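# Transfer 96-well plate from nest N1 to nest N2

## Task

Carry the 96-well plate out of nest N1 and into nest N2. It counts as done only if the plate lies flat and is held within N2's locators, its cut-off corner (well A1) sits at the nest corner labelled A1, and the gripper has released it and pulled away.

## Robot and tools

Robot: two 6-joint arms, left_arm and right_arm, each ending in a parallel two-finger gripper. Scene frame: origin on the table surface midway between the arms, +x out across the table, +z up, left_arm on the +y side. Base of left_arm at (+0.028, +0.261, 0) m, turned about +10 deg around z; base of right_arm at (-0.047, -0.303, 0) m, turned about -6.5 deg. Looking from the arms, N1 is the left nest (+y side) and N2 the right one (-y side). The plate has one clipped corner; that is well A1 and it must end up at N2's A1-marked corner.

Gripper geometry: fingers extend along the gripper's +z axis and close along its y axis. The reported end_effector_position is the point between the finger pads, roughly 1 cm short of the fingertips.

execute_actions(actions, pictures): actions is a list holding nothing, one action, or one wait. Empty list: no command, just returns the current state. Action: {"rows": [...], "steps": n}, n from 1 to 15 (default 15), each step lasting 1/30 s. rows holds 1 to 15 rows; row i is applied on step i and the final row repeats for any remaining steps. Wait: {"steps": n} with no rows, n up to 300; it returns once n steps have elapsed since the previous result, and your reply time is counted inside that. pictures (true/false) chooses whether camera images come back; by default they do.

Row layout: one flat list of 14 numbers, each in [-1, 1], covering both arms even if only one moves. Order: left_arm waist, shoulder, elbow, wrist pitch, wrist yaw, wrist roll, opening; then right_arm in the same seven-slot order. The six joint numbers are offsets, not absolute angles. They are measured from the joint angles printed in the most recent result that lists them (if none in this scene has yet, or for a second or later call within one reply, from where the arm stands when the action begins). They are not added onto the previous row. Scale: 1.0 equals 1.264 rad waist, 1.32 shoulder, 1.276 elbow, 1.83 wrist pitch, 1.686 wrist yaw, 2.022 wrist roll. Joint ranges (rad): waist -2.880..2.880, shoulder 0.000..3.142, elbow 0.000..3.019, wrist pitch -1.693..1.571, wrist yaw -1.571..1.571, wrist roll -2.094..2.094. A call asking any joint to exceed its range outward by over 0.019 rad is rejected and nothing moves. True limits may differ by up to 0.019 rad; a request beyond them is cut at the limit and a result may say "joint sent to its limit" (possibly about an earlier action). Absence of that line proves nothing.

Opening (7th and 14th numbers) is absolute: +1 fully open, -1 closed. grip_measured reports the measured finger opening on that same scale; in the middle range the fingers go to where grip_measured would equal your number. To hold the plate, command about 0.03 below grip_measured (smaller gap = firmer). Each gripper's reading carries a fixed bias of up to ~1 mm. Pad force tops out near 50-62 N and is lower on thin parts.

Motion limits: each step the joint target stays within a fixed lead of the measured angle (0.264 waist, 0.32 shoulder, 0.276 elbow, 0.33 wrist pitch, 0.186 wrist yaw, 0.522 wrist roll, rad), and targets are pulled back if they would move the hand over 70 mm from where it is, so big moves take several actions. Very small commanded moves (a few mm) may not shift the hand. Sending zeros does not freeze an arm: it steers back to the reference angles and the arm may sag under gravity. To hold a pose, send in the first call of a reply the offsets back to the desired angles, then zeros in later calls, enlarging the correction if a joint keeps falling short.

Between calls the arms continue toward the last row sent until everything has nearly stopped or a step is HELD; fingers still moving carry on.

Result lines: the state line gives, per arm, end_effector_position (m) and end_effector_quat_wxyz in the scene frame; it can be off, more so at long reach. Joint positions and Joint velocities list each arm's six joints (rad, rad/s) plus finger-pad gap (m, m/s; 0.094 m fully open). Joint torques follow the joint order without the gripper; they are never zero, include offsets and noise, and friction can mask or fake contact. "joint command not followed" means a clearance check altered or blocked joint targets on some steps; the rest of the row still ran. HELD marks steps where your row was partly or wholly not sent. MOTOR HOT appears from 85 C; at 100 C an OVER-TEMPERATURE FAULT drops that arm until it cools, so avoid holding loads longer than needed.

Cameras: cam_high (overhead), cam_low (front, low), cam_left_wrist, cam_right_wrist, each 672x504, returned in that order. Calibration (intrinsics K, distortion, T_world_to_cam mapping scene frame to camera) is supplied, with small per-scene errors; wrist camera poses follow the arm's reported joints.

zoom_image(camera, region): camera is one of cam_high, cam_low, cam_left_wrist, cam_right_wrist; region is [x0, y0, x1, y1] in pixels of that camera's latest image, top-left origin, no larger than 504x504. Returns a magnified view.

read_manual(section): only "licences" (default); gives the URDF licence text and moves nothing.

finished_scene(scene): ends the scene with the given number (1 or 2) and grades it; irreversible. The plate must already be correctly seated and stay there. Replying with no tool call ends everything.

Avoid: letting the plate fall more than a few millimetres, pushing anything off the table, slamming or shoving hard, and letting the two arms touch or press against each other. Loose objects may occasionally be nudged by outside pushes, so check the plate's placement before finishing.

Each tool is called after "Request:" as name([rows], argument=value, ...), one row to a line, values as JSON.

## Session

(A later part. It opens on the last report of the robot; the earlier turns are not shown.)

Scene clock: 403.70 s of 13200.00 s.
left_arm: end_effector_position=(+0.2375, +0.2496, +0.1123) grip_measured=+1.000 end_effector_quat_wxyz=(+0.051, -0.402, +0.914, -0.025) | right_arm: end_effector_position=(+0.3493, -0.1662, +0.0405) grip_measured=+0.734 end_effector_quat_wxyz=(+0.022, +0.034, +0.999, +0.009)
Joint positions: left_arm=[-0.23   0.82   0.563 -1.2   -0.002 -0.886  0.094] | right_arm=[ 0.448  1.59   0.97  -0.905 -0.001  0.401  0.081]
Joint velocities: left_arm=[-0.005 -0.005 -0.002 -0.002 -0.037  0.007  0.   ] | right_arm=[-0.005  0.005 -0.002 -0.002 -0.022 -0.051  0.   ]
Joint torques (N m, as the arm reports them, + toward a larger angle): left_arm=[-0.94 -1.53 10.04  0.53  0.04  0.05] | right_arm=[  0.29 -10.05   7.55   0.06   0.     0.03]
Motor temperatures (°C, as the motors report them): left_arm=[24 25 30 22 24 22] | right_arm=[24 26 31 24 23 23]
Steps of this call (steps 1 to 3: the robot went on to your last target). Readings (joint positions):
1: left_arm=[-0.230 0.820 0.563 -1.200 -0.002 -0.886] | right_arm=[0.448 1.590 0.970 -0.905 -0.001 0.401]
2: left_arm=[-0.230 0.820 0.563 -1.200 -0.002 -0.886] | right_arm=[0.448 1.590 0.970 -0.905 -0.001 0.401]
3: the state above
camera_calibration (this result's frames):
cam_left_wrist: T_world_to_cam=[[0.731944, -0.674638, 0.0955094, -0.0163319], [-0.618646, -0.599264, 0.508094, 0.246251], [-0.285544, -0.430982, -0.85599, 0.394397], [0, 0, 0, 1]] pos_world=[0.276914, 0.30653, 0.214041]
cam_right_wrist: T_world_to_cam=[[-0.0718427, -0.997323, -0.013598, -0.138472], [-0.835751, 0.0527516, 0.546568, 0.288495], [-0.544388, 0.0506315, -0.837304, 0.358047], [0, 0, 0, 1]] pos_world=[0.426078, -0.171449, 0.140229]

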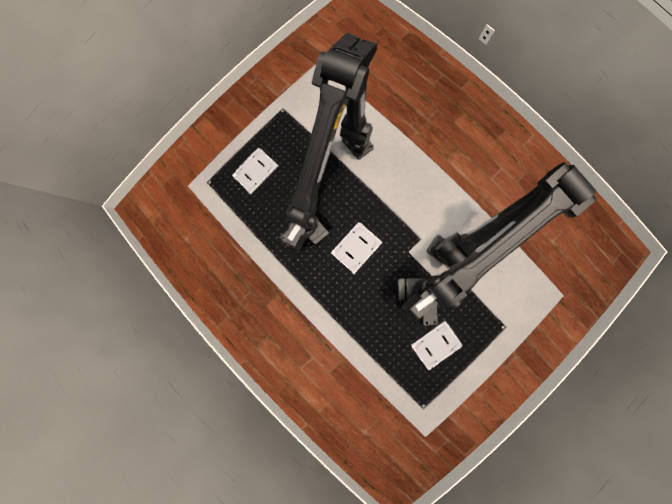

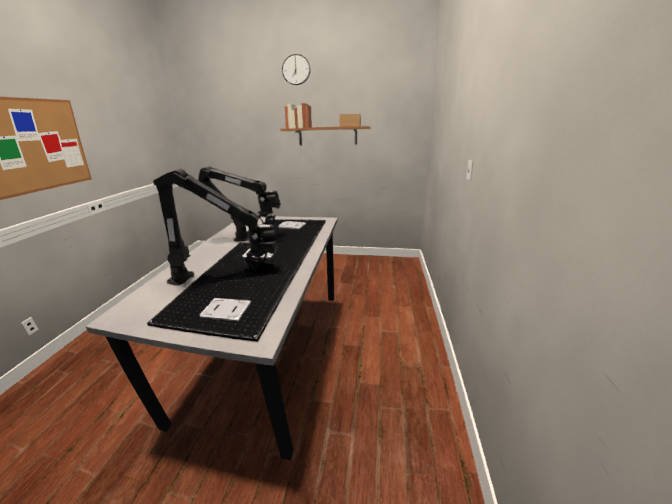

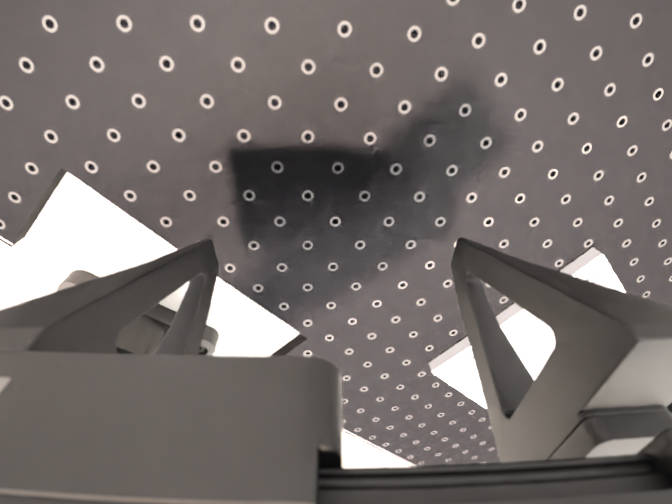

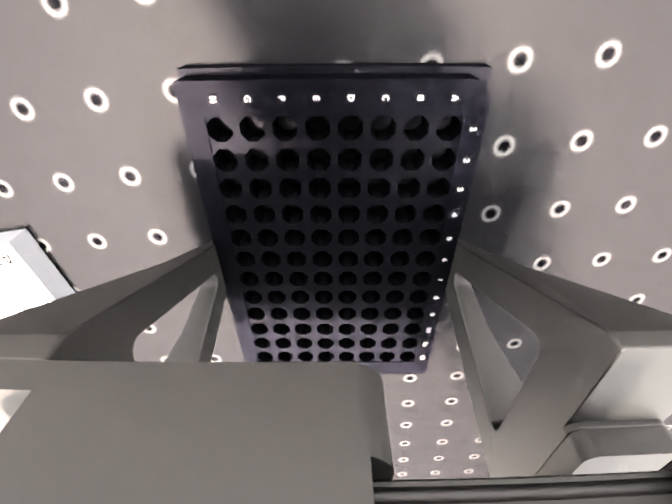

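Request:
execute_actions(actions=[])

Scene clock: 410.00 s of 13200.00 s.
left_arm: end_effector_position=(+0.2375, +0.2496, +0.1123) grip_measured=+1.000 end_effector_quat_wxyz=(+0.051, -0.402, +0.914, -0.025) | right_arm: end_effector_position=(+0.3493, -0.1662, +0.0405) grip_measured=+0.734 end_effector_quat_wxyz=(+0.022, +0.034, +0.999, +0.009)
Joint positions: left_arm=[-0.23   0.82   0.563 -1.2   -0.002 -0.886  0.094] | right_arm=[ 0.448  1.59   0.97  -0.905 -0.001  0.401  0.081]
Joint velocities: left_arm=[-0.005 -0.015 -0.002 -0.007  0.022 -0.022  0.   ] | right_arm=[-0.015 -0.005  0.002  0.012 -0.007 -0.022 -0.001]
Joint torques (N m, as the arm reports them, + toward a larger angle): left_arm=[-0.96 -1.51 10.04  0.52  0.04  0.05] | right_arm=[  0.26 -10.05   7.53   0.06   0.     0.03]
Motor temperatures (°C, as the motors report them): left_arm=[24 24 30 22 24 22] | right_arm=[24 26 31 24 23 23]
Steps of this call (steps 1 to 15: the robot went on to your last target; steps 16 to 90: nothing new was sent; then 3.30 s passed at rest). Readings (joint positions):
1: left_arm=[-0.230 0.820 0.563 -1.200 -0.002 -0.886] | right_arm=[0.448 1.590 0.970 -0.905 -0.001 0.401]
2: left_arm=[-0.230 0.820 0.563 -1.200 -0.002 -0.886] | right_arm=[0.448 1.590 0.970 -0.905 -0.001 0.401]
4: left_arm=[-0.230 0.820 0.563 -1.200 -0.002 -0.886] | right_arm=[0.448 1.590 0.970 -0.905 -0.001 0.401]
8: left_arm=[-0.230 0.820 0.563 -1.200 -0.002 -0.886] | right_arm=[0.448 1.590 0.970 -0.905 -0.001 0.401]
90: the state above
All arms were judged still, so your last target was given up. Only a new action makes them travel on or press farther. Fingers that are still opening or closing keep moving.
camera_calibration (this result's frames):
cam_left_wrist: T_world_to_cam=[[0.731944, -0.674638, 0.0955094, -0.0163319], [-0.618646, -0.599264, 0.508094, 0.246251], [-0.285544, -0.430982, -0.85599, 0.394397], [0, 0, 0, 1]] pos_world=[0.276914, 0.30653, 0.214041]
cam_right_wrist: T_world_to_cam=[[-0.0718427, -0.997323, -0.013598, -0.138472], [-0.835751, 0.0527516, 0.546568, 0.288495], [-0.544388, 0.0506315, -0.837304, 0.358047], [0, 0, 0, 1]] pos_world=[0.426078, -0.171449, 0.140229]

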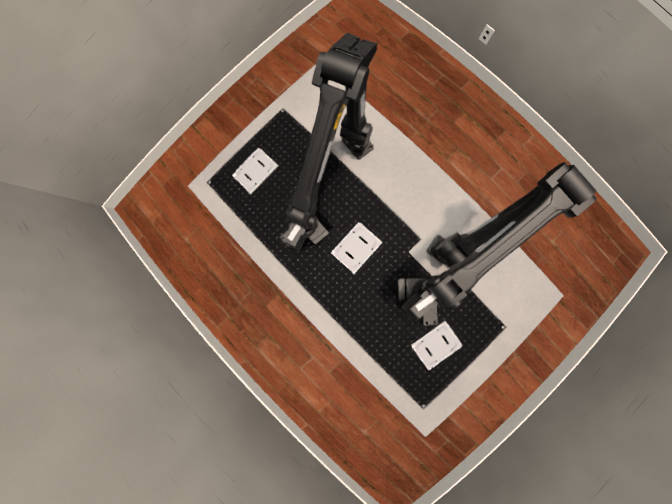

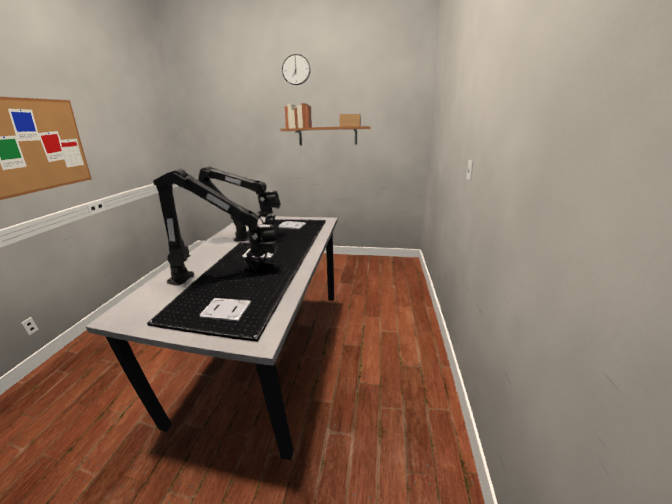

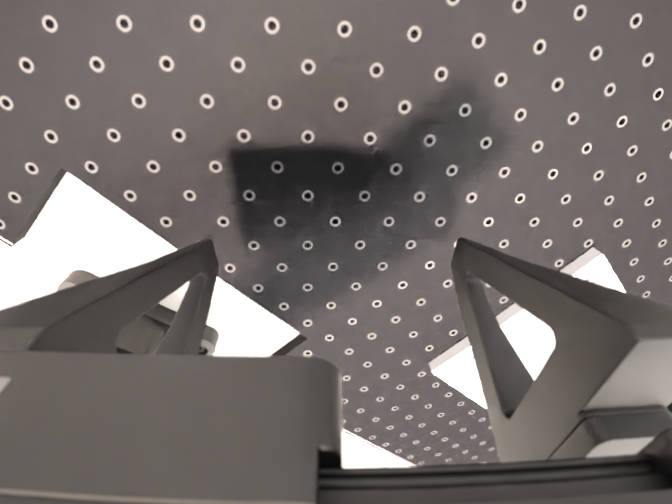

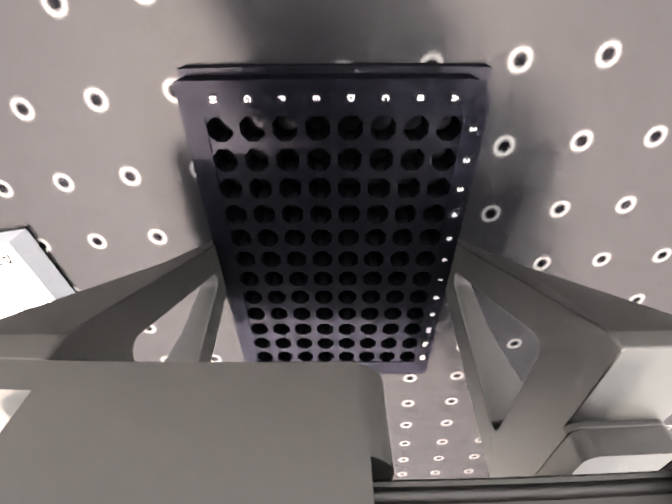

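Request:
execute_actions([
  {"rows": [
[0,0,0.005,0,0,0,1, 0,0,0.010,0,0,0,0.70],
[0,0,0.005,0,0,0,1, 0,0,0.020,-0.0023,0,0,0.70],
[0,0,0.005,0,0,0,1, 0,0,0.036,-0.0085,0,0,0.70],
[0,0,0.005,0,0,0,1, 0,0.0011,0.056,-0.0176,0,-0.0009,0.70],
[0,0,0.005,0,0,0,1, 0,0.0041,0.078,-0.0287,0,-0.0035,0.70],
[0,0,0.005,0,0,0,1, -0.0012,0.0084,0.099,-0.0407,0,-0.0077,0.70],
[0,0,0.005,0,0,0,1, -0.0050,0.0136,0.118,-0.0527,0,-0.0135,0.70],
[0,0,0.005,0,0,0,1, -0.0110,0.0190,0.134,-0.0638,0,-0.0207,0.70],
[0,0,0.005,0,0,0,1, -0.0192,0.0242,0.145,-0.0729,0,-0.0293,0.70],
[0,0,0.005,0,0,0,1, -0.0295,0.0285,0.149,-0.0791,0,-0.0392,0.70],
[0,0,0.005,0,0,0,1, -0.0417,0.0315,0.149,-0.0814,0,-0.0502,0.70],
[0,0,0.005,0,0,0,1, -0.0557,0.0326,0.149,-0.0814,0,-0.0623,0.70],
[0,0,0.005,0,0,0,1, -0.0714,0.0326,0.149,-0.0814,0,-0.0754,0.70],
[0,0,0.005,0,0,0,1, -0.0886,0.0326,0.149,-0.0814,0,-0.0894,0.70],
[0,0,0.005,0,0,0,1, -0.1073,0.0326,0.149,-0.0814,0,-0.1043,0.70]
], "steps": 15},
], pictures=false)

Request:
execute_actions([
  {"rows": [
[0,0,0.005,0,0,0,1, -0.0638,0,0.006,0,0,-0.0807,0.70],
[0,0,0.005,0,0,0,1, -0.0849,0,0.006,0,0,-0.0969,0.70],
[0,0,0.005,0,0,0,1, -0.1071,0,0.006,0,0,-0.1136,0.70],
[0,0,0.005,0,0,0,1, -0.1301,0,0.006,0,0,-0.1308,0.70],
[0,0,0.005,0,0,0,1, -0.1539,0,0.006,0,0,-0.1484,0.70],
[0,0,0.005,0,0,0,1, -0.1783,0,0.006,0,0,-0.1662,0.70],
[0,0,0.005,0,0,0,1, -0.2033,0,0.006,0,0,-0.1842,0.70],
[0,0,0.005,0,0,0,1, -0.2286,0,0.006,0,0,-0.2023,0.70],
[0,0,0.005,0,0,0,1, -0.2542,0,0.006,0,0,-0.2203,0.70],
[0,0,0.005,0,0,0,1, -0.2800,0,0.006,0,0,-0.2383,0.70],
[0,0,0.005,0,0,0,1, -0.3057,0,0.006,0,0,-0.2561,0.70],
[0,0,0.005,0,0,0,1, -0.3313,0,0.006,0,0,-0.2737,0.70],
[0,0,0.005,0,0,0,1, -0.3566,0,0.006,0,0,-0.2909,0.70],
[0,0,0.005,0,0,0,1, -0.3816,0,0.006,0,0,-0.3076,0.70],
[0,0,0.005,0,0,0,1, -0.4060,0,0.006,0,0,-0.3238,0.70]
], "steps": 15},
], pictures=false)

Request:
execute_actions([
  {"rows": [
[0,0,0.005,0,0,0,1, -0.0858,0,0.006,0,0,-0.1010,0.70],
[0,0,0.005,0,0,0,1, -0.1088,0,0.006,0,0,-0.1158,0.70],
[0,0,0.005,0,0,0,1, -0.1310,0,0.006,0,0,-0.1298,0.70],
[0,0,0.005,0,0,0,1, -0.1520,0,0.006,0,0,-0.1430,0.70],
[0,0,0.005,0,0,0,1, -0.1720,0,0.006,0,0,-0.1551,0.70],
[0,0,0.005,0,0,0,1, -0.1906,0,0.006,0,0,-0.1661,0.70],
[0,0,0.005,0,0,0,1, -0.2079,0,0.006,0,0,-0.1759,0.70],
[0,0,0.005,0,0,0,1, -0.2235,0,0.006,0,0,-0.1845,0.70],
[0,0,0.005,0,0,0,1, -0.2376,0,0.006,0,0,-0.1918,0.70],
[0,0,0.005,0,0,0,1, -0.2498,0,0.006,0,0,-0.1975,0.70],
[0,0,0.005,0,0,0,1, -0.2601,0,0.006,0,0,-0.2018,0.70],
[0,0,0.005,0,0,0,1, -0.2683,0,0.006,0,0,-0.2044,0.70],
[0,0,0.005,0,0,0,1, -0.2743,0,0.006,0,0,-0.2053,0.70],
[0,0,0.005,0,0,0,1, -0.2780,0,0.006,0,0,-0.2053,0.70],
[0,0,0.005,0,0,0,1, -0.2793,0,0.006,0,0,-0.2053,0.70]
], "steps": 15},
], pictures=false)

Request:
execute_actions([
  {"steps": 10},
], pictures=true)

Scene clock: 460.50 s of 13200.00 s.
left_arm: end_effector_position=(+0.2375, +0.2496, +0.1123) grip_measured=+1.000 end_effector_quat_wxyz=(+0.051, -0.402, +0.914, -0.025) | right_arm: end_effector_position=(+0.3968, -0.1802, +0.0866) grip_measured=+0.734 end_effector_quat_wxyz=(+0.030, +0.009, +0.999, +0.010)
Joint positions: left_arm=[-0.23   0.82   0.563 -1.2   -0.002 -0.886  0.094] | right_arm=[ 0.385  1.612  1.138 -1.034 -0.002  0.288  0.081]
Joint velocities: left_arm=[ 0.005 -0.005 -0.027  0.007  0.007 -0.037  0.   ] | right_arm=[-0.62   0.005 -0.012 -0.066 -0.007 -0.579  0.001]
Joint torques (N m, as the arm reports them, + toward a larger angle): left_arm=[-0.95 -1.53 10.59  0.52  0.04  0.05] | right_arm=[-2.67 -9.12  9.43 -0.65  0.04  0.04]
Motor temperatures (°C, as the motors report them): left_arm=[24 24 31 22 24 22] | right_arm=[24 26 31 24 23 23]
Steps of this call (steps 1 to 90: nothing new was sent; then 47.00 s passed at rest; steps 91 to 105: all 15 steps of this action). Readings (joint positions):
91: left_arm=[-0.230 0.820 0.563 -1.200 -0.002 -0.886] | right_arm=[0.448 1.590 0.970 -0.905 -0.001 0.401]
92: left_arm=[-0.230 0.820 0.563 -1.200 -0.002 -0.886] | right_arm=[0.448 1.590 0.970 -0.905 -0.001 0.401]
94: left_arm=[-0.230 0.820 0.563 -1.200 -0.002 -0.886] | right_arm=[0.448 1.590 0.974 -0.912 -0.001 0.401]
98: left_arm=[-0.230 0.820 0.563 -1.200 -0.002 -0.886] | right_arm=[0.448 1.599 1.040 -0.981 -0.001 0.392]
105: the state above

Scene clock: 461.00 s of 13200.00 s.
left_arm: end_effector_position=(+0.2375, +0.2496, +0.1123) grip_measured=+1.000 end_effector_quat_wxyz=(+0.051, -0.402, +0.914, -0.025) | right_arm: end_effector_position=(+0.4052, -0.3876, +0.0864) grip_measured=+0.734 end_effector_quat_wxyz=(+0.030, -0.016, +0.999, -0.005)
Joint positions: left_arm=[-0.23   0.82   0.563 -1.2   -0.002 -0.886  0.094] | right_arm=[-0.07   1.612  1.138 -1.035 -0.002 -0.216  0.081]
Joint velocities: left_arm=[-0.005 -0.005 -0.007 -0.002 -0.051  0.051  0.   ] | right_arm=[-0.962 -0.005 -0.002 -0.002  0.007 -0.945 -0.001]
Joint torques (N m, as the arm reports them, + toward a larger angle): left_arm=[-0.9  -1.55 10.59  0.51  0.04  0.04] | right_arm=[  0.41 -11.11   8.54   0.04  -0.04  -0.05]
Motor temperatures (°C, as the motors report them): left_arm=[24 24 31 22 24 22] | right_arm=[24 26 31 24 23 23]
Steps of this call (steps 1 to 15: all 15 steps of this action). Readings (joint positions):
1: left_arm=[-0.230 0.820 0.563 -1.200 -0.002 -0.886] | right_arm=[0.363 1.612 1.138 -1.035 -0.002 0.259]
2: left_arm=[-0.230 0.820 0.563 -1.200 -0.002 -0.886] | right_arm=[0.339 1.612 1.138 -1.035 -0.002 0.228]
4: left_arm=[-0.230 0.820 0.563 -1.200 -0.002 -0.886] | right_arm=[0.287 1.612 1.138 -1.035 -0.002 0.164]
8: left_arm=[-0.230 0.820 0.563 -1.200 -0.002 -0.886] | right_arm=[0.165 1.612 1.138 -1.035 -0.002 0.029]
15: the state above

Scene clock: 461.50 s of 13200.00 s.
left_arm: end_effector_position=(+0.2375, +0.2496, +0.1123) grip_measured=+1.000 end_effector_quat_wxyz=(+0.051, -0.402, +0.914, -0.025) | right_arm: end_effector_position=(+0.3486, -0.5378, +0.0864) grip_measured=+0.734 end_effector_quat_wxyz=(+0.027, -0.026, +0.999, -0.016)
Joint positions: left_arm=[-0.23   0.82   0.563 -1.2   -0.002 -0.886  0.094] | right_arm=[-0.42   1.612  1.138 -1.035 -0.002 -0.587  0.081]
Joint velocities: left_arm=[-0.005  0.005  0.002  0.007 -0.022 -0.066  0.   ] | right_arm=[-0.142 -0.005 -0.002 -0.007  0.051 -0.3    0.   ]
Joint torques (N m, as the arm reports them, + toward a larger angle): left_arm=[-0.93 -1.53 10.6   0.53  0.03  0.05] | right_arm=[  1.04 -10.74   8.4    0.11  -0.08  -0.04]
Motor temperatures (°C, as the motors report them): left_arm=[24 24 31 22 24 22] | right_arm=[24 26 31 24 23 23]
Steps of this call (steps 1 to 15: all 15 steps of this action). Readings (joint positions):
1: left_arm=[-0.230 0.820 0.563 -1.200 -0.002 -0.886] | right_arm=[-0.104 1.612 1.138 -1.035 -0.002 -0.254]
2: left_arm=[-0.230 0.820 0.563 -1.200 -0.002 -0.886] | right_arm=[-0.138 1.612 1.138 -1.035 -0.002 -0.290]
4: left_arm=[-0.230 0.820 0.563 -1.200 -0.002 -0.886] | right_arm=[-0.206 1.612 1.138 -1.035 -0.002 -0.359]
8: left_arm=[-0.230 0.820 0.563 -1.200 -0.002 -0.886] | right_arm=[-0.322 1.612 1.138 -1.035 -0.002 -0.474]
15: the state above

Scene clock: 461.83 s of 13200.00 s.
left_arm: end_effector_position=(+0.2375, +0.2496, +0.1123) grip_measured=+1.000 end_effector_quat_wxyz=(+0.051, -0.402, +0.914, -0.025) | right_arm: end_effector_position=(+0.3477, -0.5395, +0.0864) grip_measured=+0.734 end_effector_quat_wxyz=(+0.026, -0.040, +0.999, -0.016)
Joint positions: left_arm=[-0.23   0.82   0.563 -1.2   -0.002 -0.886  0.094] | right_arm=[-0.425  1.612  1.138 -1.035 -0.002 -0.619  0.081]
Joint velocities: left_arm=[-0.015 -0.005  0.007 -0.012 -0.022 -0.022  0.   ] | right_arm=[-0.005 -0.015  0.012 -0.007 -0.022 -0.095 -0.   ]
Joint torques (N m, as the arm reports them, + toward a larger angle): left_arm=[-0.95 -1.5  10.59  0.52  0.03  0.04] | right_arm=[ -0.02 -11.1    8.34   0.06  -0.08  -0.05]
Motor temperatures (°C, as the motors report them): left_arm=[24 24 31 22 24 22] | right_arm=[24 26 31 24 23 23]
Steps of this call (steps 1 to 10: the robot went on to your last target). Readings (joint positions):
1: left_arm=[-0.230 0.820 0.563 -1.200 -0.002 -0.886] | right_arm=[-0.424 1.612 1.138 -1.035 -0.002 -0.594]
2: left_arm=[-0.230 0.820 0.563 -1.200 -0.002 -0.886] | right_arm=[-0.425 1.612 1.138 -1.035 -0.002 -0.600]
4: left_arm=[-0.230 0.820 0.563 -1.200 -0.002 -0.886] | right_arm=[-0.425 1.612 1.138 -1.035 -0.002 -0.608]
8: left_arm=[-0.230 0.820 0.563 -1.200 -0.002 -0.886] | right_arm=[-0.425 1.612 1.138 -1.035 -0.002 -0.617]
10: the state above
camera_calibration (this result's frames):
cam_left_wrist: T_world_to_cam=[[0.731944, -0.674638, 0.0955094, -0.0163319], [-0.618646, -0.599264, 0.508094, 0.246251], [-0.285544, -0.430982, -0.85599, 0.394397], [0, 0, 0, 1]] pos_world=[0.276914, 0.30653, 0.214041]
cam_right_wrist: T_world_to_cam=[[0.0746641, -0.996413, 0.0398184, -0.565324], [-0.841552, -0.0415374, 0.538577, 0.233566], [-0.534991, -0.0737216, -0.841635, 0.344454], [0, 0, 0, 1]] pos_world=[0.423047, -0.528201, 0.186621]

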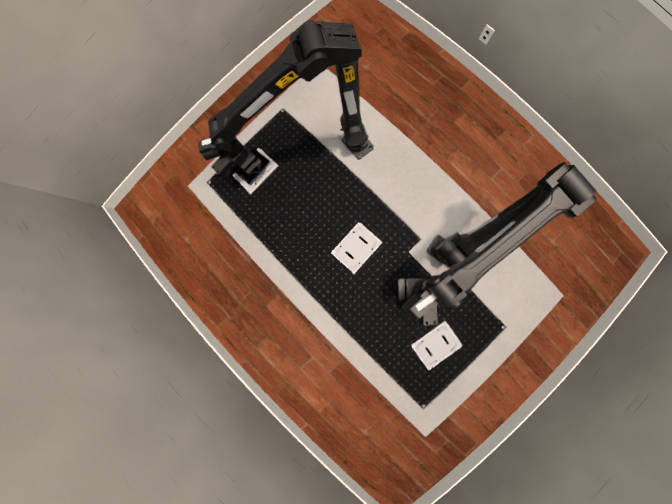

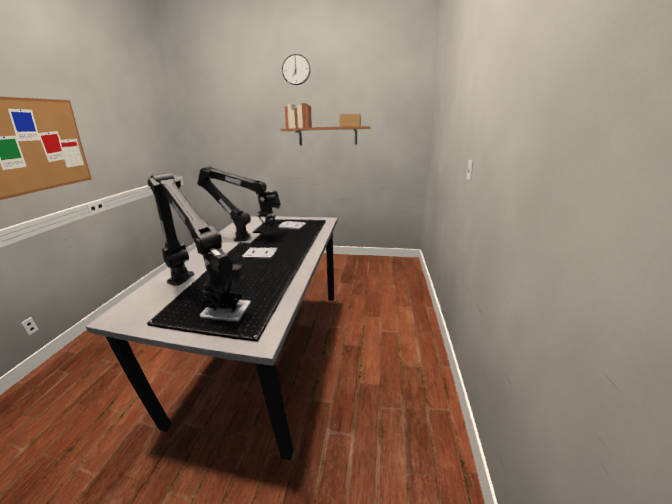

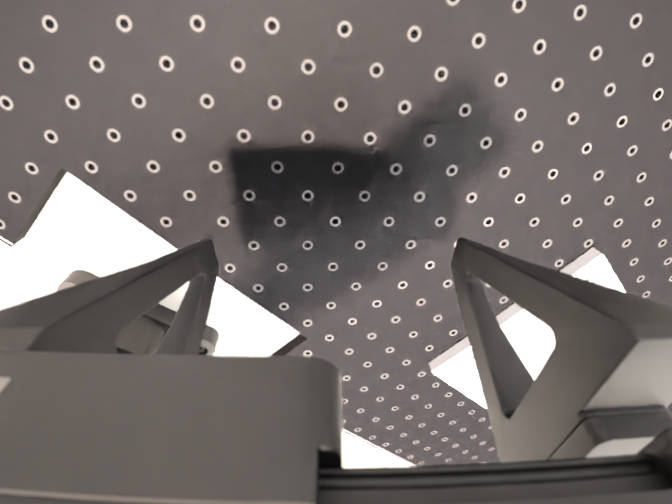

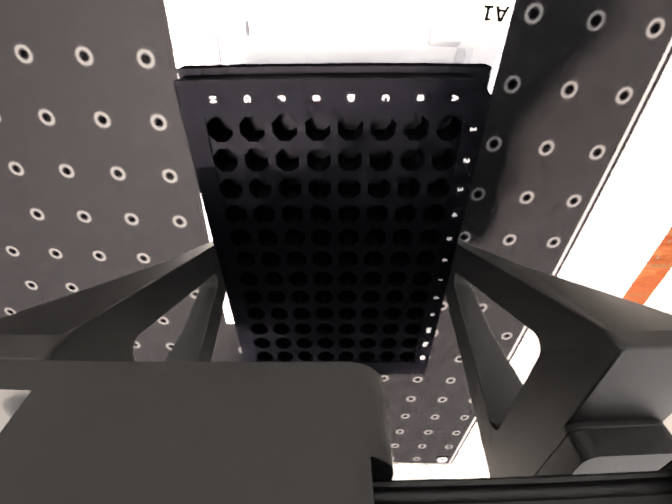

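Request:
execute_actions([
  {"rows": [
[0,0,0.005,0,0,0,1, 0.002,0.004,0,0.002,0,0.004,0.70],
[0,0,0.005,0,0,0,1, 0.004,0.008,-0.0005,0.005,0,0.008,0.70],
[0,0,0.005,0,0,0,1, 0.006,0.013,-0.001,0.008,0,0.013,0.70],
[0,0,0.005,0,0,0,1, 0.008,0.018,-0.002,0.011,0,0.018,0.70],
[0,0,0.005,0,0,0,1, 0.010,0.023,-0.003,0.014,0,0.022,0.70],
[0,0,0.005,0,0,0,1, 0.011,0.028,-0.004,0.017,0,0.025,0.70],
[0,0,0.005,0,0,0,1, 0.012,0.032,-0.0045,0.020,0,0.0257,0.70],
[0,0,0.005,0,0,0,1, 0.012,0.036,-0.005,0.022,0,0.0257,0.70],
[0,0,0.005,0,0,0,1, 0.012,0.038,-0.0055,0.0235,0,0.0257,0.70],
[0,0,0.005,0,0,0,1, 0.012,0.0394,-0.0055,0.0243,0,0.0257,0.70]
], "steps": 15},
], pictures=false)

Request:
execute_actions([
  {"steps": 8},
], pictures=true)

Scene clock: 471.23 s of 13200.00 s.
left_arm: end_effector_position=(+0.2375, +0.2496, +0.1123) grip_measured=+1.000 end_effector_quat_wxyz=(+0.051, -0.402, +0.914, -0.025) | right_arm: end_effector_position=(+0.3487, -0.5385, +0.0622) grip_measured=+0.734 end_effector_quat_wxyz=(+0.016, -0.021, +1.000, -0.009)
Joint positions: left_arm=[-0.23   0.82   0.563 -1.2   -0.002 -0.886  0.094] | right_arm=[-0.421  1.659  1.126 -1.003 -0.002 -0.579  0.081]
Joint velocities: left_arm=[-0.005 -0.015  0.022 -0.012  0.037  0.066  0.   ] | right_arm=[-0.005  0.024 -0.037 -0.012  0.007  0.051 -0.001]
Joint torques (N m, as the arm reports them, + toward a larger angle): left_arm=[-0.97 -1.53 10.6   0.52  0.04  0.05] | right_arm=[  1.01 -10.75   8.01   0.49  -0.08   0.17]
Motor temperatures (°C, as the motors report them): left_arm=[24 24 31 22 24 22] | right_arm=[24 26 31 24 23 23]
Steps of this call (steps 1 to 30: the robot went on to your last target; steps 31 to 90: nothing new was sent; then 5.90 s passed at rest; steps 91 to 105: all 15 steps of this action). Readings (joint positions):
91: left_arm=[-0.230 0.820 0.563 -1.200 -0.002 -0.886] | right_arm=[-0.425 1.612 1.138 -1.035 -0.002 -0.622]
92: left_arm=[-0.230 0.820 0.563 -1.200 -0.002 -0.886] | right_arm=[-0.425 1.612 1.138 -1.035 -0.002 -0.620]
94: left_arm=[-0.230 0.820 0.563 -1.200 -0.002 -0.886] | right_arm=[-0.425 1.612 1.138 -1.033 -0.002 -0.612]
98: left_arm=[-0.230 0.820 0.563 -1.200 -0.002 -0.886] | right_arm=[-0.424 1.627 1.137 -1.015 -0.002 -0.592]
105: the state above

Scene clock: 471.50 s of 13200.00 s.
left_arm: end_effector_position=(+0.2375, +0.2496, +0.1123) grip_measured=+1.000 end_effector_quat_wxyz=(+0.051, -0.402, +0.914, -0.025) | right_arm: end_effector_position=(+0.3486, -0.5384, +0.0619) grip_measured=+0.734 end_effector_quat_wxyz=(+0.016, -0.020, +1.000, -0.009)
Joint positions: left_arm=[-0.23   0.82   0.563 -1.2   -0.002 -0.886  0.094] | right_arm=[-0.421  1.659  1.125 -1.002 -0.002 -0.576  0.081]
Joint velocities: left_arm=[ 0.005 -0.005  0.007 -0.007  0.022  0.022  0.   ] | right_arm=[ 0.015 -0.005 -0.002 -0.007  0.007 -0.095  0.001]
Joint torques (N m, as the arm reports them, + toward a larger angle): left_arm=[-0.98 -1.5  10.59  0.53  0.04  0.05] | right_arm=[  1.34 -10.72   7.84   0.33  -0.07   0.12]
Motor temperatures (°C, as the motors report them): left_arm=[24 24 31 22 24 22] | right_arm=[24 26 31 24 23 23]
Steps of this call (steps 1 to 8: the robot went on to your last target). Readings (joint positions):
1: left_arm=[-0.230 0.820 0.563 -1.200 -0.002 -0.886] | right_arm=[-0.421 1.659 1.125 -1.003 -0.002 -0.578]
2: left_arm=[-0.230 0.820 0.563 -1.200 -0.002 -0.886] | right_arm=[-0.421 1.659 1.125 -1.003 -0.002 -0.577]
4: left_arm=[-0.230 0.820 0.563 -1.200 -0.002 -0.886] | right_arm=[-0.421 1.659 1.125 -1.002 -0.002 -0.577]
8: the state above
camera_calibration (this result's frames):
cam_left_wrist: T_world_to_cam=[[0.731944, -0.674638, 0.0955094, -0.0163319], [-0.618646, -0.599264, 0.508094, 0.246251], [-0.285544, -0.430982, -0.85599, 0.394397], [0, 0, 0, 1]] pos_world=[0.276914, 0.30653, 0.214041]
cam_right_wrist: T_world_to_cam=[[0.0354153, -0.999095, 0.0235511, -0.550106], [-0.831063, -0.0163542, 0.555937, 0.256374], [-0.555049, -0.0392612, -0.83089, 0.349372], [0, 0, 0, 1]] pos_world=[0.426464, -0.531699, 0.160717]

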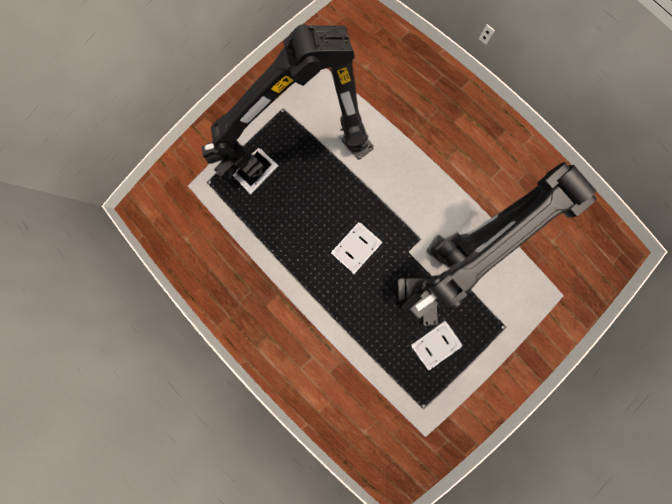

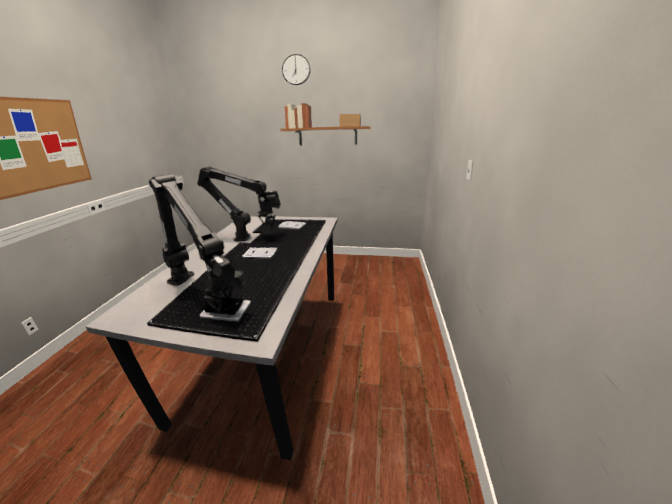

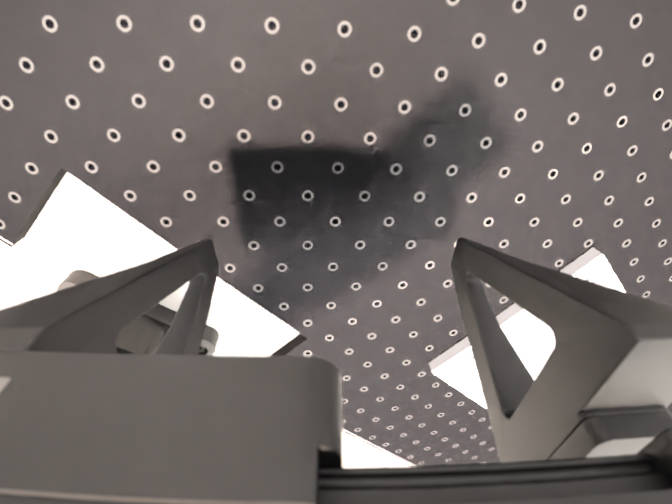

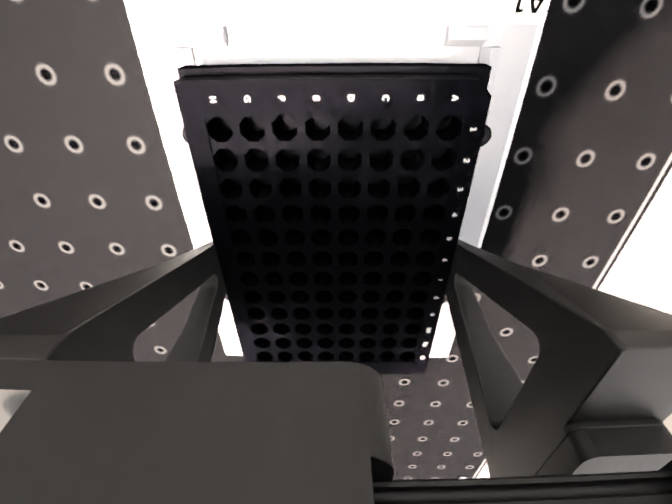

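Request:
zoom_image(camera="cam_right_wrist", region=[120, 0, 330, 160])

Request:
zoom_image(camera="cam_right_wrist", region=[350, 0, 560, 160])

Region (120, 0, 330, 160) of cam_right_wrist's 672x504 image, scaled by 2.400, with more detail than that image has; it fills the top 384 rows of this view, and the rest is white.

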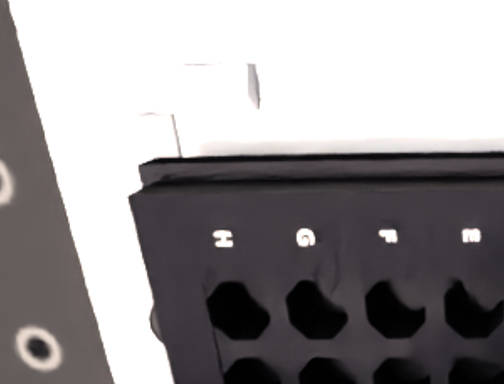

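Region (350, 0, 560, 160) of cam_right_wrist's 672x504 image, scaled by 2.400, with more detail than that image has; it fills the top 384 rows of this view, and the rest is white.

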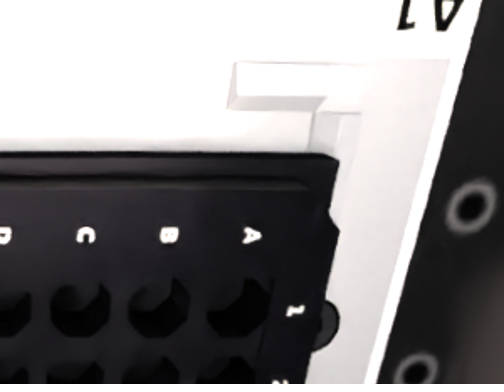

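Request:
zoom_image(camera="cam_right_wrist", region=[165, 15, 265, 95])

Request:
zoom_image(camera="cam_right_wrist", region=[420, 15, 520, 95])

Request:
zoom_image(camera="cam_right_wrist", region=[200, 230, 480, 390])

Region (165, 15, 265, 95) of cam_right_wrist's 672x504 image, scaled by 5.040, with more detail than that image has; it fills the top 403 rows of this view, and the rest is white.

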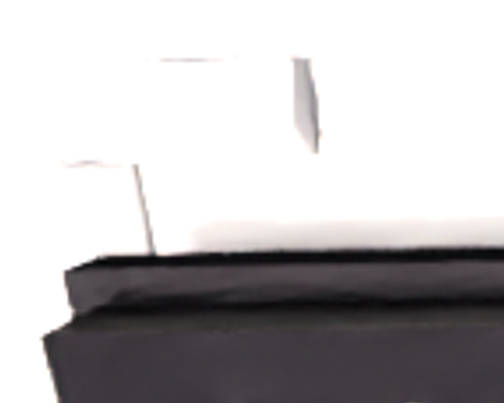

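Region (420, 15, 520, 95) of cam_right_wrist's 672x504 image, scaled by 5.040, with more detail than that image has; it fills the top 403 rows of this view, and the rest is white.

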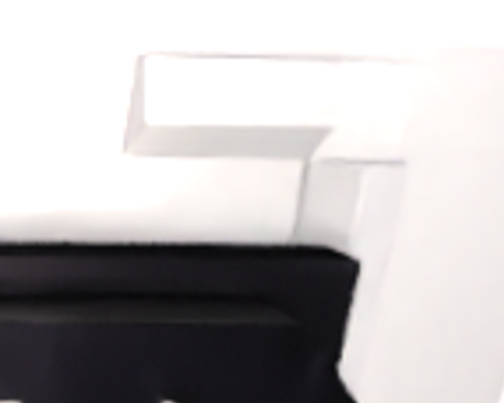

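Region (200, 230, 480, 390) of cam_right_wrist's 672x504 image, scaled by 1.800, with more detail than that image has; it fills the top 288 rows of this view, and the rest is white.

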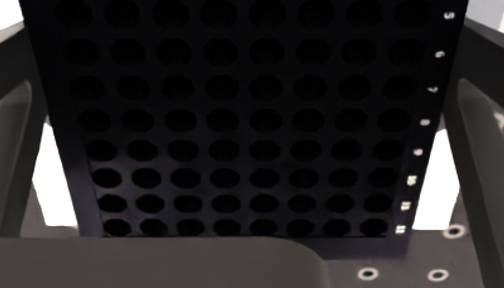

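Request:
execute_actions([
  {"rows": [
[0,0,0.005,0,0,0,1, 0.003,0,0.005,0.003,0,0.002,0.70],
[0,0,0.005,0,0,0,1, 0.006,0,0.005,0.006,0,0.004,0.70],
[0,0,0.005,0,0,0,1, 0.008,0,0.005,0.009,0,0.006,0.70],
[0,0,0.005,0,0,0,1, 0.0095,0,0.005,0.011,0,0.007,0.70],
[0,0,0.005,0,0,0,1, 0.0105,0,0.005,0.0126,0,0.007,0.70]
], "steps": 15},
], pictures=true)

Scene clock: 512.97 s of 13200.00 s.
left_arm: end_effector_position=(+0.2375, +0.2496, +0.1123) grip_measured=+1.000 end_effector_quat_wxyz=(+0.051, -0.402, +0.914, -0.025) | right_arm: end_effector_position=(+0.3510, -0.5396, +0.0621) grip_measured=+0.734 end_effector_quat_wxyz=(+0.020, -0.017, +1.000, -0.011)
Joint positions: left_arm=[-0.23   0.82   0.563 -1.2   -0.002 -0.886  0.094] | right_arm=[-0.421  1.659  1.125 -0.991 -0.002 -0.57   0.081]
Joint velocities: left_arm=[-0.005  0.005 -0.002  0.007 -0.007 -0.037  0.   ] | right_arm=[ 0.005  0.005 -0.002 -0.007 -0.007  0.022 -0.001]
Joint torques (N m, as the arm reports them, + toward a larger angle): left_arm=[-0.93 -1.5  10.59  0.52  0.03  0.05] | right_arm=[  1.36 -11.44   8.05   0.48  -0.08   0.13]
Motor temperatures (°C, as the motors report them): left_arm=[24 24 31 22 24 22] | right_arm=[24 26 31 24 23 23]
Steps of this call (steps 1 to 15: the robot went on to your last target; steps 16 to 90: nothing new was sent; then 37.97 s passed at rest; steps 91 to 105: all 15 steps of this action). Readings (joint positions):
91: left_arm=[-0.230 0.820 0.563 -1.200 -0.002 -0.886] | right_arm=[-0.421 1.659 1.125 -1.002 -0.002 -0.575]
92: left_arm=[-0.230 0.820 0.563 -1.200 -0.002 -0.886] | right_arm=[-0.421 1.659 1.125 -1.002 -0.002 -0.575]
94: left_arm=[-0.230 0.820 0.563 -1.200 -0.002 -0.886] | right_arm=[-0.421 1.659 1.125 -0.999 -0.002 -0.574]
98: left_arm=[-0.230 0.820 0.563 -1.200 -0.002 -0.886] | right_arm=[-0.421 1.659 1.125 -0.991 -0.002 -0.571]
105: the state above
camera_calibration (this result's frames):
cam_left_wrist: T_world_to_cam=[[0.731944, -0.674638, 0.0955094, -0.0163319], [-0.618646, -0.599264, 0.508094, 0.246251], [-0.285544, -0.430982, -0.85599, 0.394397], [0, 0, 0, 1]] pos_world=[0.276914, 0.30653, 0.214041]
cam_right_wrist: T_world_to_cam=[[0.0298299, -0.999125, 0.0293015, -0.549843], [-0.836442, -0.00890197, 0.547984, 0.264713], [-0.547244, -0.0408553, -0.835976, 0.347477], [0, 0, 0, 1]] pos_world=[0.427973, -0.532809, 0.161535]

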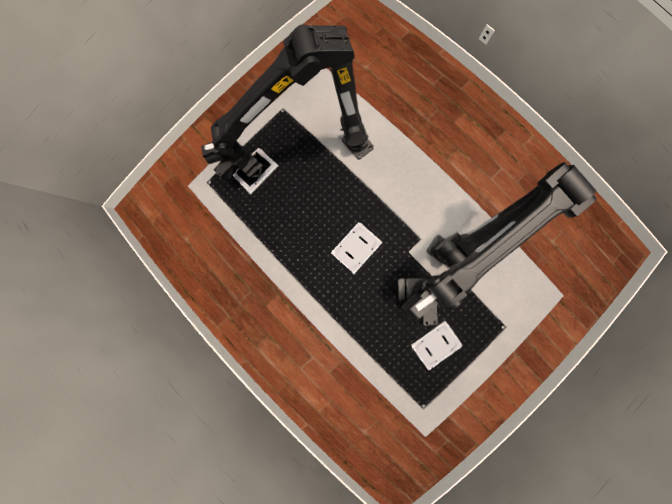

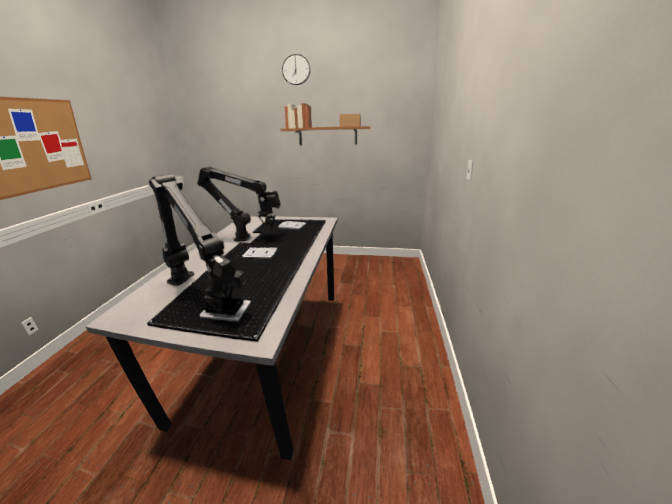

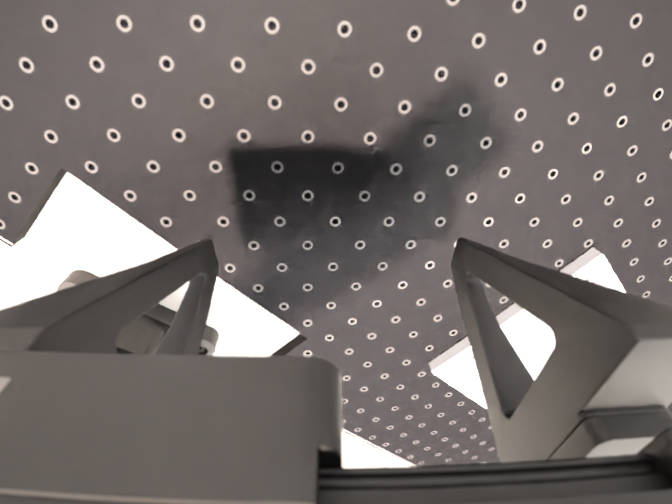

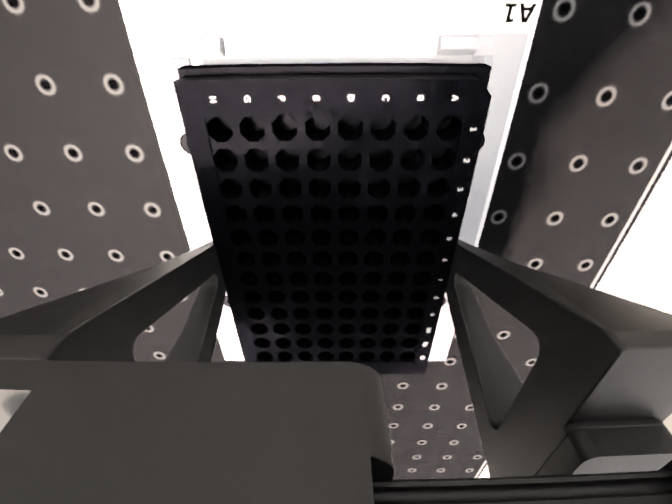

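Request:
zoom_image(camera="cam_right_wrist", region=[160, 20, 280, 160])

Request:
zoom_image(camera="cam_right_wrist", region=[400, 20, 520, 160])

Request:
zoom_image(camera="cam_right_wrist", region=[200, 230, 480, 390])

Region (160, 20, 280, 160) of cam_right_wrist's 672x504 image, scaled by 3.600, with more detail than that image has; it fills the left 432 columns of this view, and the rest is white.

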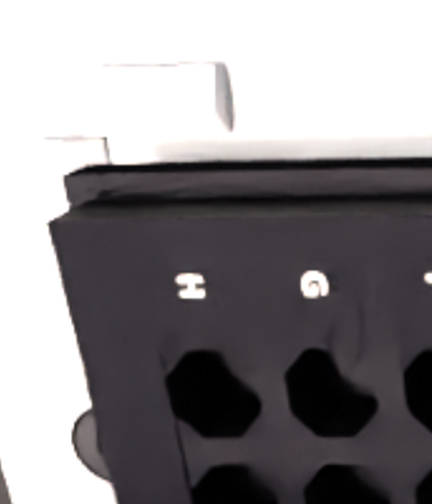

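Region (400, 20, 520, 160) of cam_right_wrist's 672x504 image, scaled by 3.600, with more detail than that image has; it fills the left 432 columns of this view, and the rest is white.

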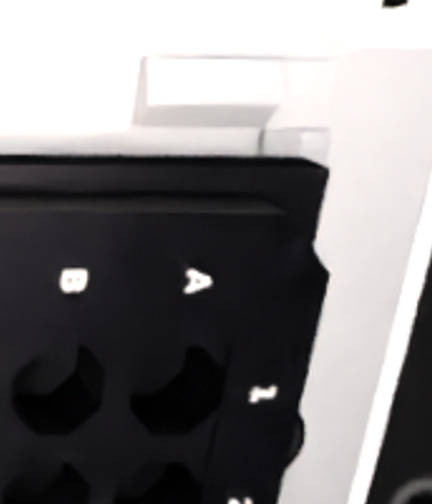

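Region (200, 230, 480, 390) of cam_right_wrist's 672x504 image, scaled by 1.800, with more detail than that image has; it fills the top 288 rows of this view, and the rest is white.

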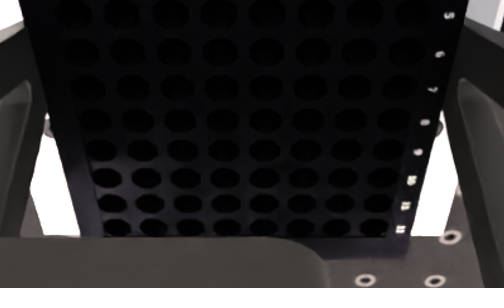

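Request:
execute_actions([
  {"rows": [
[0,0,0.005,0,0,0,1, 0.0105,0.003,0.003,0.006,0,0.002,0.70],
[0,0,0.005,0,0,0,1, 0.011,0.006,0.002,0.008,0,0.002,0.70],
[0,0,0.005,0,0,0,1, 0.0115,0.008,0.001,0.010,0,0.002,0.70],
[0,0,0.005,0,0,0,1, 0.0115,0.010,0.000,0.012,0,0.002,0.70],
[0,0,0.005,0,0,0,1, 0.0115,0.012,-0.001,0.014,0,0.002,0.70],
[0,0,0.005,0,0,0,1, 0.0115,0.014,-0.002,0.016,0,0.002,0.70],
[0,0,0.005,0,0,0,1, 0.0115,0.0155,-0.003,0.018,0,0.002,0.70],
[0,0,0.005,0,0,0,1, 0.0115,0.017,-0.004,0.0195,0,0.002,0.70],
[0,0,0.005,0,0,0,1, 0.0115,0.018,-0.005,0.0207,0,0.002,0.70],
[0,0,0.005,0,0,0,1, 0.0115,0.019,-0.0053,0.0214,0,0.002,0.70]
], "steps": 15},
], pictures=false)

Request:
execute_actions([
  {"steps": 6},
], pictures=true)

Scene clock: 531.47 s of 13200.00 s.
left_arm: end_effector_position=(+0.2375, +0.2496, +0.1123) grip_measured=+1.000 end_effector_quat_wxyz=(+0.051, -0.402, +0.914, -0.025) | right_arm: end_effector_position=(+0.3551, -0.5394, +0.0572) grip_measured=+0.734 end_effector_quat_wxyz=(+0.026, -0.018, +0.999, -0.014)
Joint positions: left_arm=[-0.23   0.82   0.563 -1.2   -0.002 -0.886  0.094] | right_arm=[-0.417  1.666  1.12  -0.965 -0.003 -0.568  0.081]
Joint velocities: left_arm=[-0.015 -0.005  0.002  0.007 -0.007  0.007  0.   ] | right_arm=[ 0.005 -0.015 -0.002 -0.007 -0.007 -0.051  0.001]
Joint torques (N m, as the arm reports them, + toward a larger angle): left_arm=[-0.96 -1.52 10.59  0.54  0.04  0.05] | right_arm=[ 0.64 -9.79  7.54  0.58 -0.06  0.06]
Motor temperatures (°C, as the motors report them): left_arm=[24 24 31 22 24 22] | right_arm=[24 26 31 24 23 23]
Steps of this call (steps 1 to 15: the robot went on to your last target; steps 16 to 90: nothing new was sent; then 15.00 s passed at rest; steps 91 to 105: all 15 steps of this action). Readings (joint positions):
91: left_arm=[-0.230 0.820 0.563 -1.200 -0.002 -0.886] | right_arm=[-0.421 1.659 1.125 -0.991 -0.002 -0.570]
92: left_arm=[-0.230 0.820 0.563 -1.200 -0.002 -0.886] | right_arm=[-0.421 1.659 1.125 -0.990 -0.002 -0.570]
94: left_arm=[-0.230 0.820 0.563 -1.200 -0.002 -0.886] | right_arm=[-0.420 1.659 1.125 -0.987 -0.002 -0.570]
98: left_arm=[-0.230 0.820 0.563 -1.200 -0.002 -0.886] | right_arm=[-0.419 1.660 1.125 -0.973 -0.002 -0.570]
105: the state above

Scene clock: 531.67 s of 13200.00 s.
left_arm: end_effector_position=(+0.2375, +0.2496, +0.1123) grip_measured=+1.000 end_effector_quat_wxyz=(+0.051, -0.402, +0.914, -0.025) | right_arm: end_effector_position=(+0.3549, -0.5393, +0.0571) grip_measured=+0.734 end_effector_quat_wxyz=(+0.026, -0.018, +0.999, -0.014)
Joint positions: left_arm=[-0.23   0.82   0.563 -1.2   -0.002 -0.886  0.094] | right_arm=[-0.417  1.666  1.12  -0.965 -0.003 -0.568  0.081]
Joint velocities: left_arm=[-0.005 -0.024 -0.007 -0.007 -0.11  -0.066  0.   ] | right_arm=[-0.015 -0.005  0.007  0.017  0.051 -0.081 -0.002]
Joint torques (N m, as the arm reports them, + toward a larger angle): left_arm=[-0.98 -1.48 10.59  0.52  0.04  0.05] | right_arm=[  1.21 -10.36   7.37   0.59  -0.05   0.05]
Motor temperatures (°C, as the motors report them): left_arm=[24 24 31 22 24 22] | right_arm=[24 26 31 24 23 23]
Steps of this call (steps 1 to 6: the robot went on to your last target). Readings (joint positions):
1: left_arm=[-0.230 0.820 0.563 -1.200 -0.002 -0.886] | right_arm=[-0.417 1.666 1.120 -0.965 -0.003 -0.568]
2: left_arm=[-0.230 0.820 0.563 -1.200 -0.002 -0.886] | right_arm=[-0.417 1.666 1.120 -0.965 -0.003 -0.568]
4: left_arm=[-0.230 0.820 0.563 -1.200 -0.002 -0.886] | right_arm=[-0.417 1.666 1.120 -0.965 -0.003 -0.568]
6: the state above
camera_calibration (this result's frames):
cam_left_wrist: T_world_to_cam=[[0.731944, -0.674638, 0.0955094, -0.0163319], [-0.618646, -0.599264, 0.508094, 0.246251], [-0.285544, -0.430982, -0.85599, 0.394397], [0, 0, 0, 1]] pos_world=[0.276914, 0.30653, 0.214041]
cam_right_wrist: T_world_to_cam=[[0.0318072, -0.998878, 0.0350791, -0.550397], [-0.842375, -0.00790066, 0.538834, 0.273893], [-0.537952, -0.0466885, -0.841681, 0.339331], [0, 0, 0, 1]] pos_world=[0.430771, -0.531773, 0.157334]

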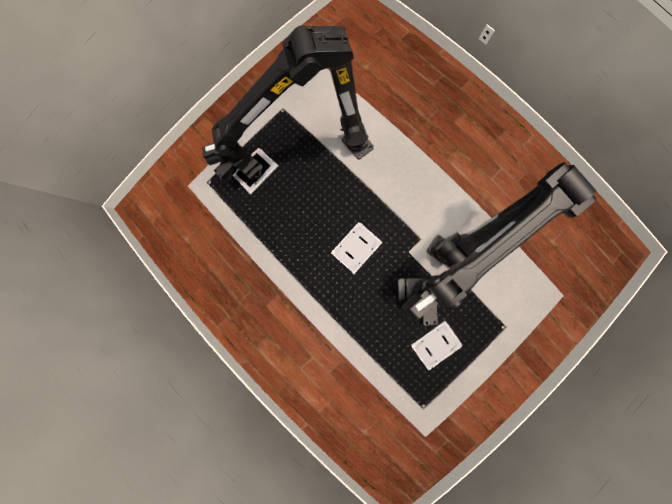

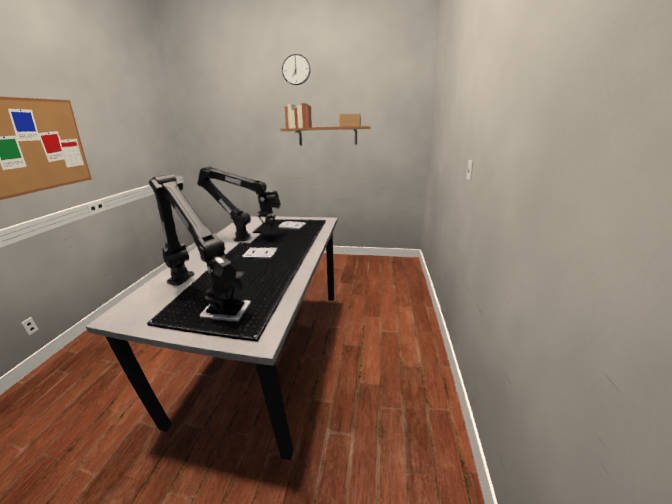

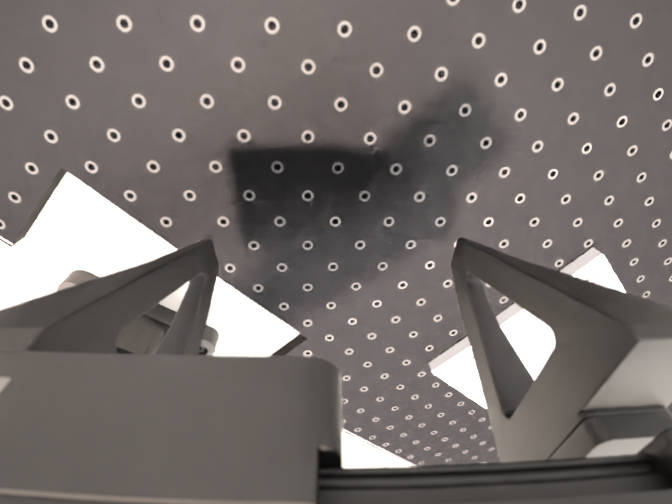

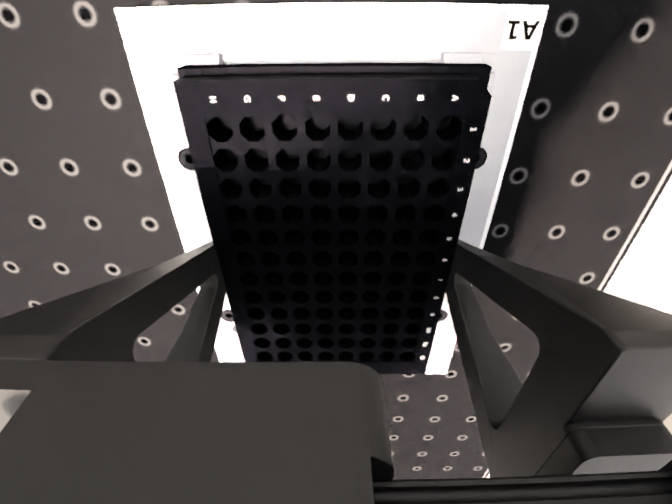

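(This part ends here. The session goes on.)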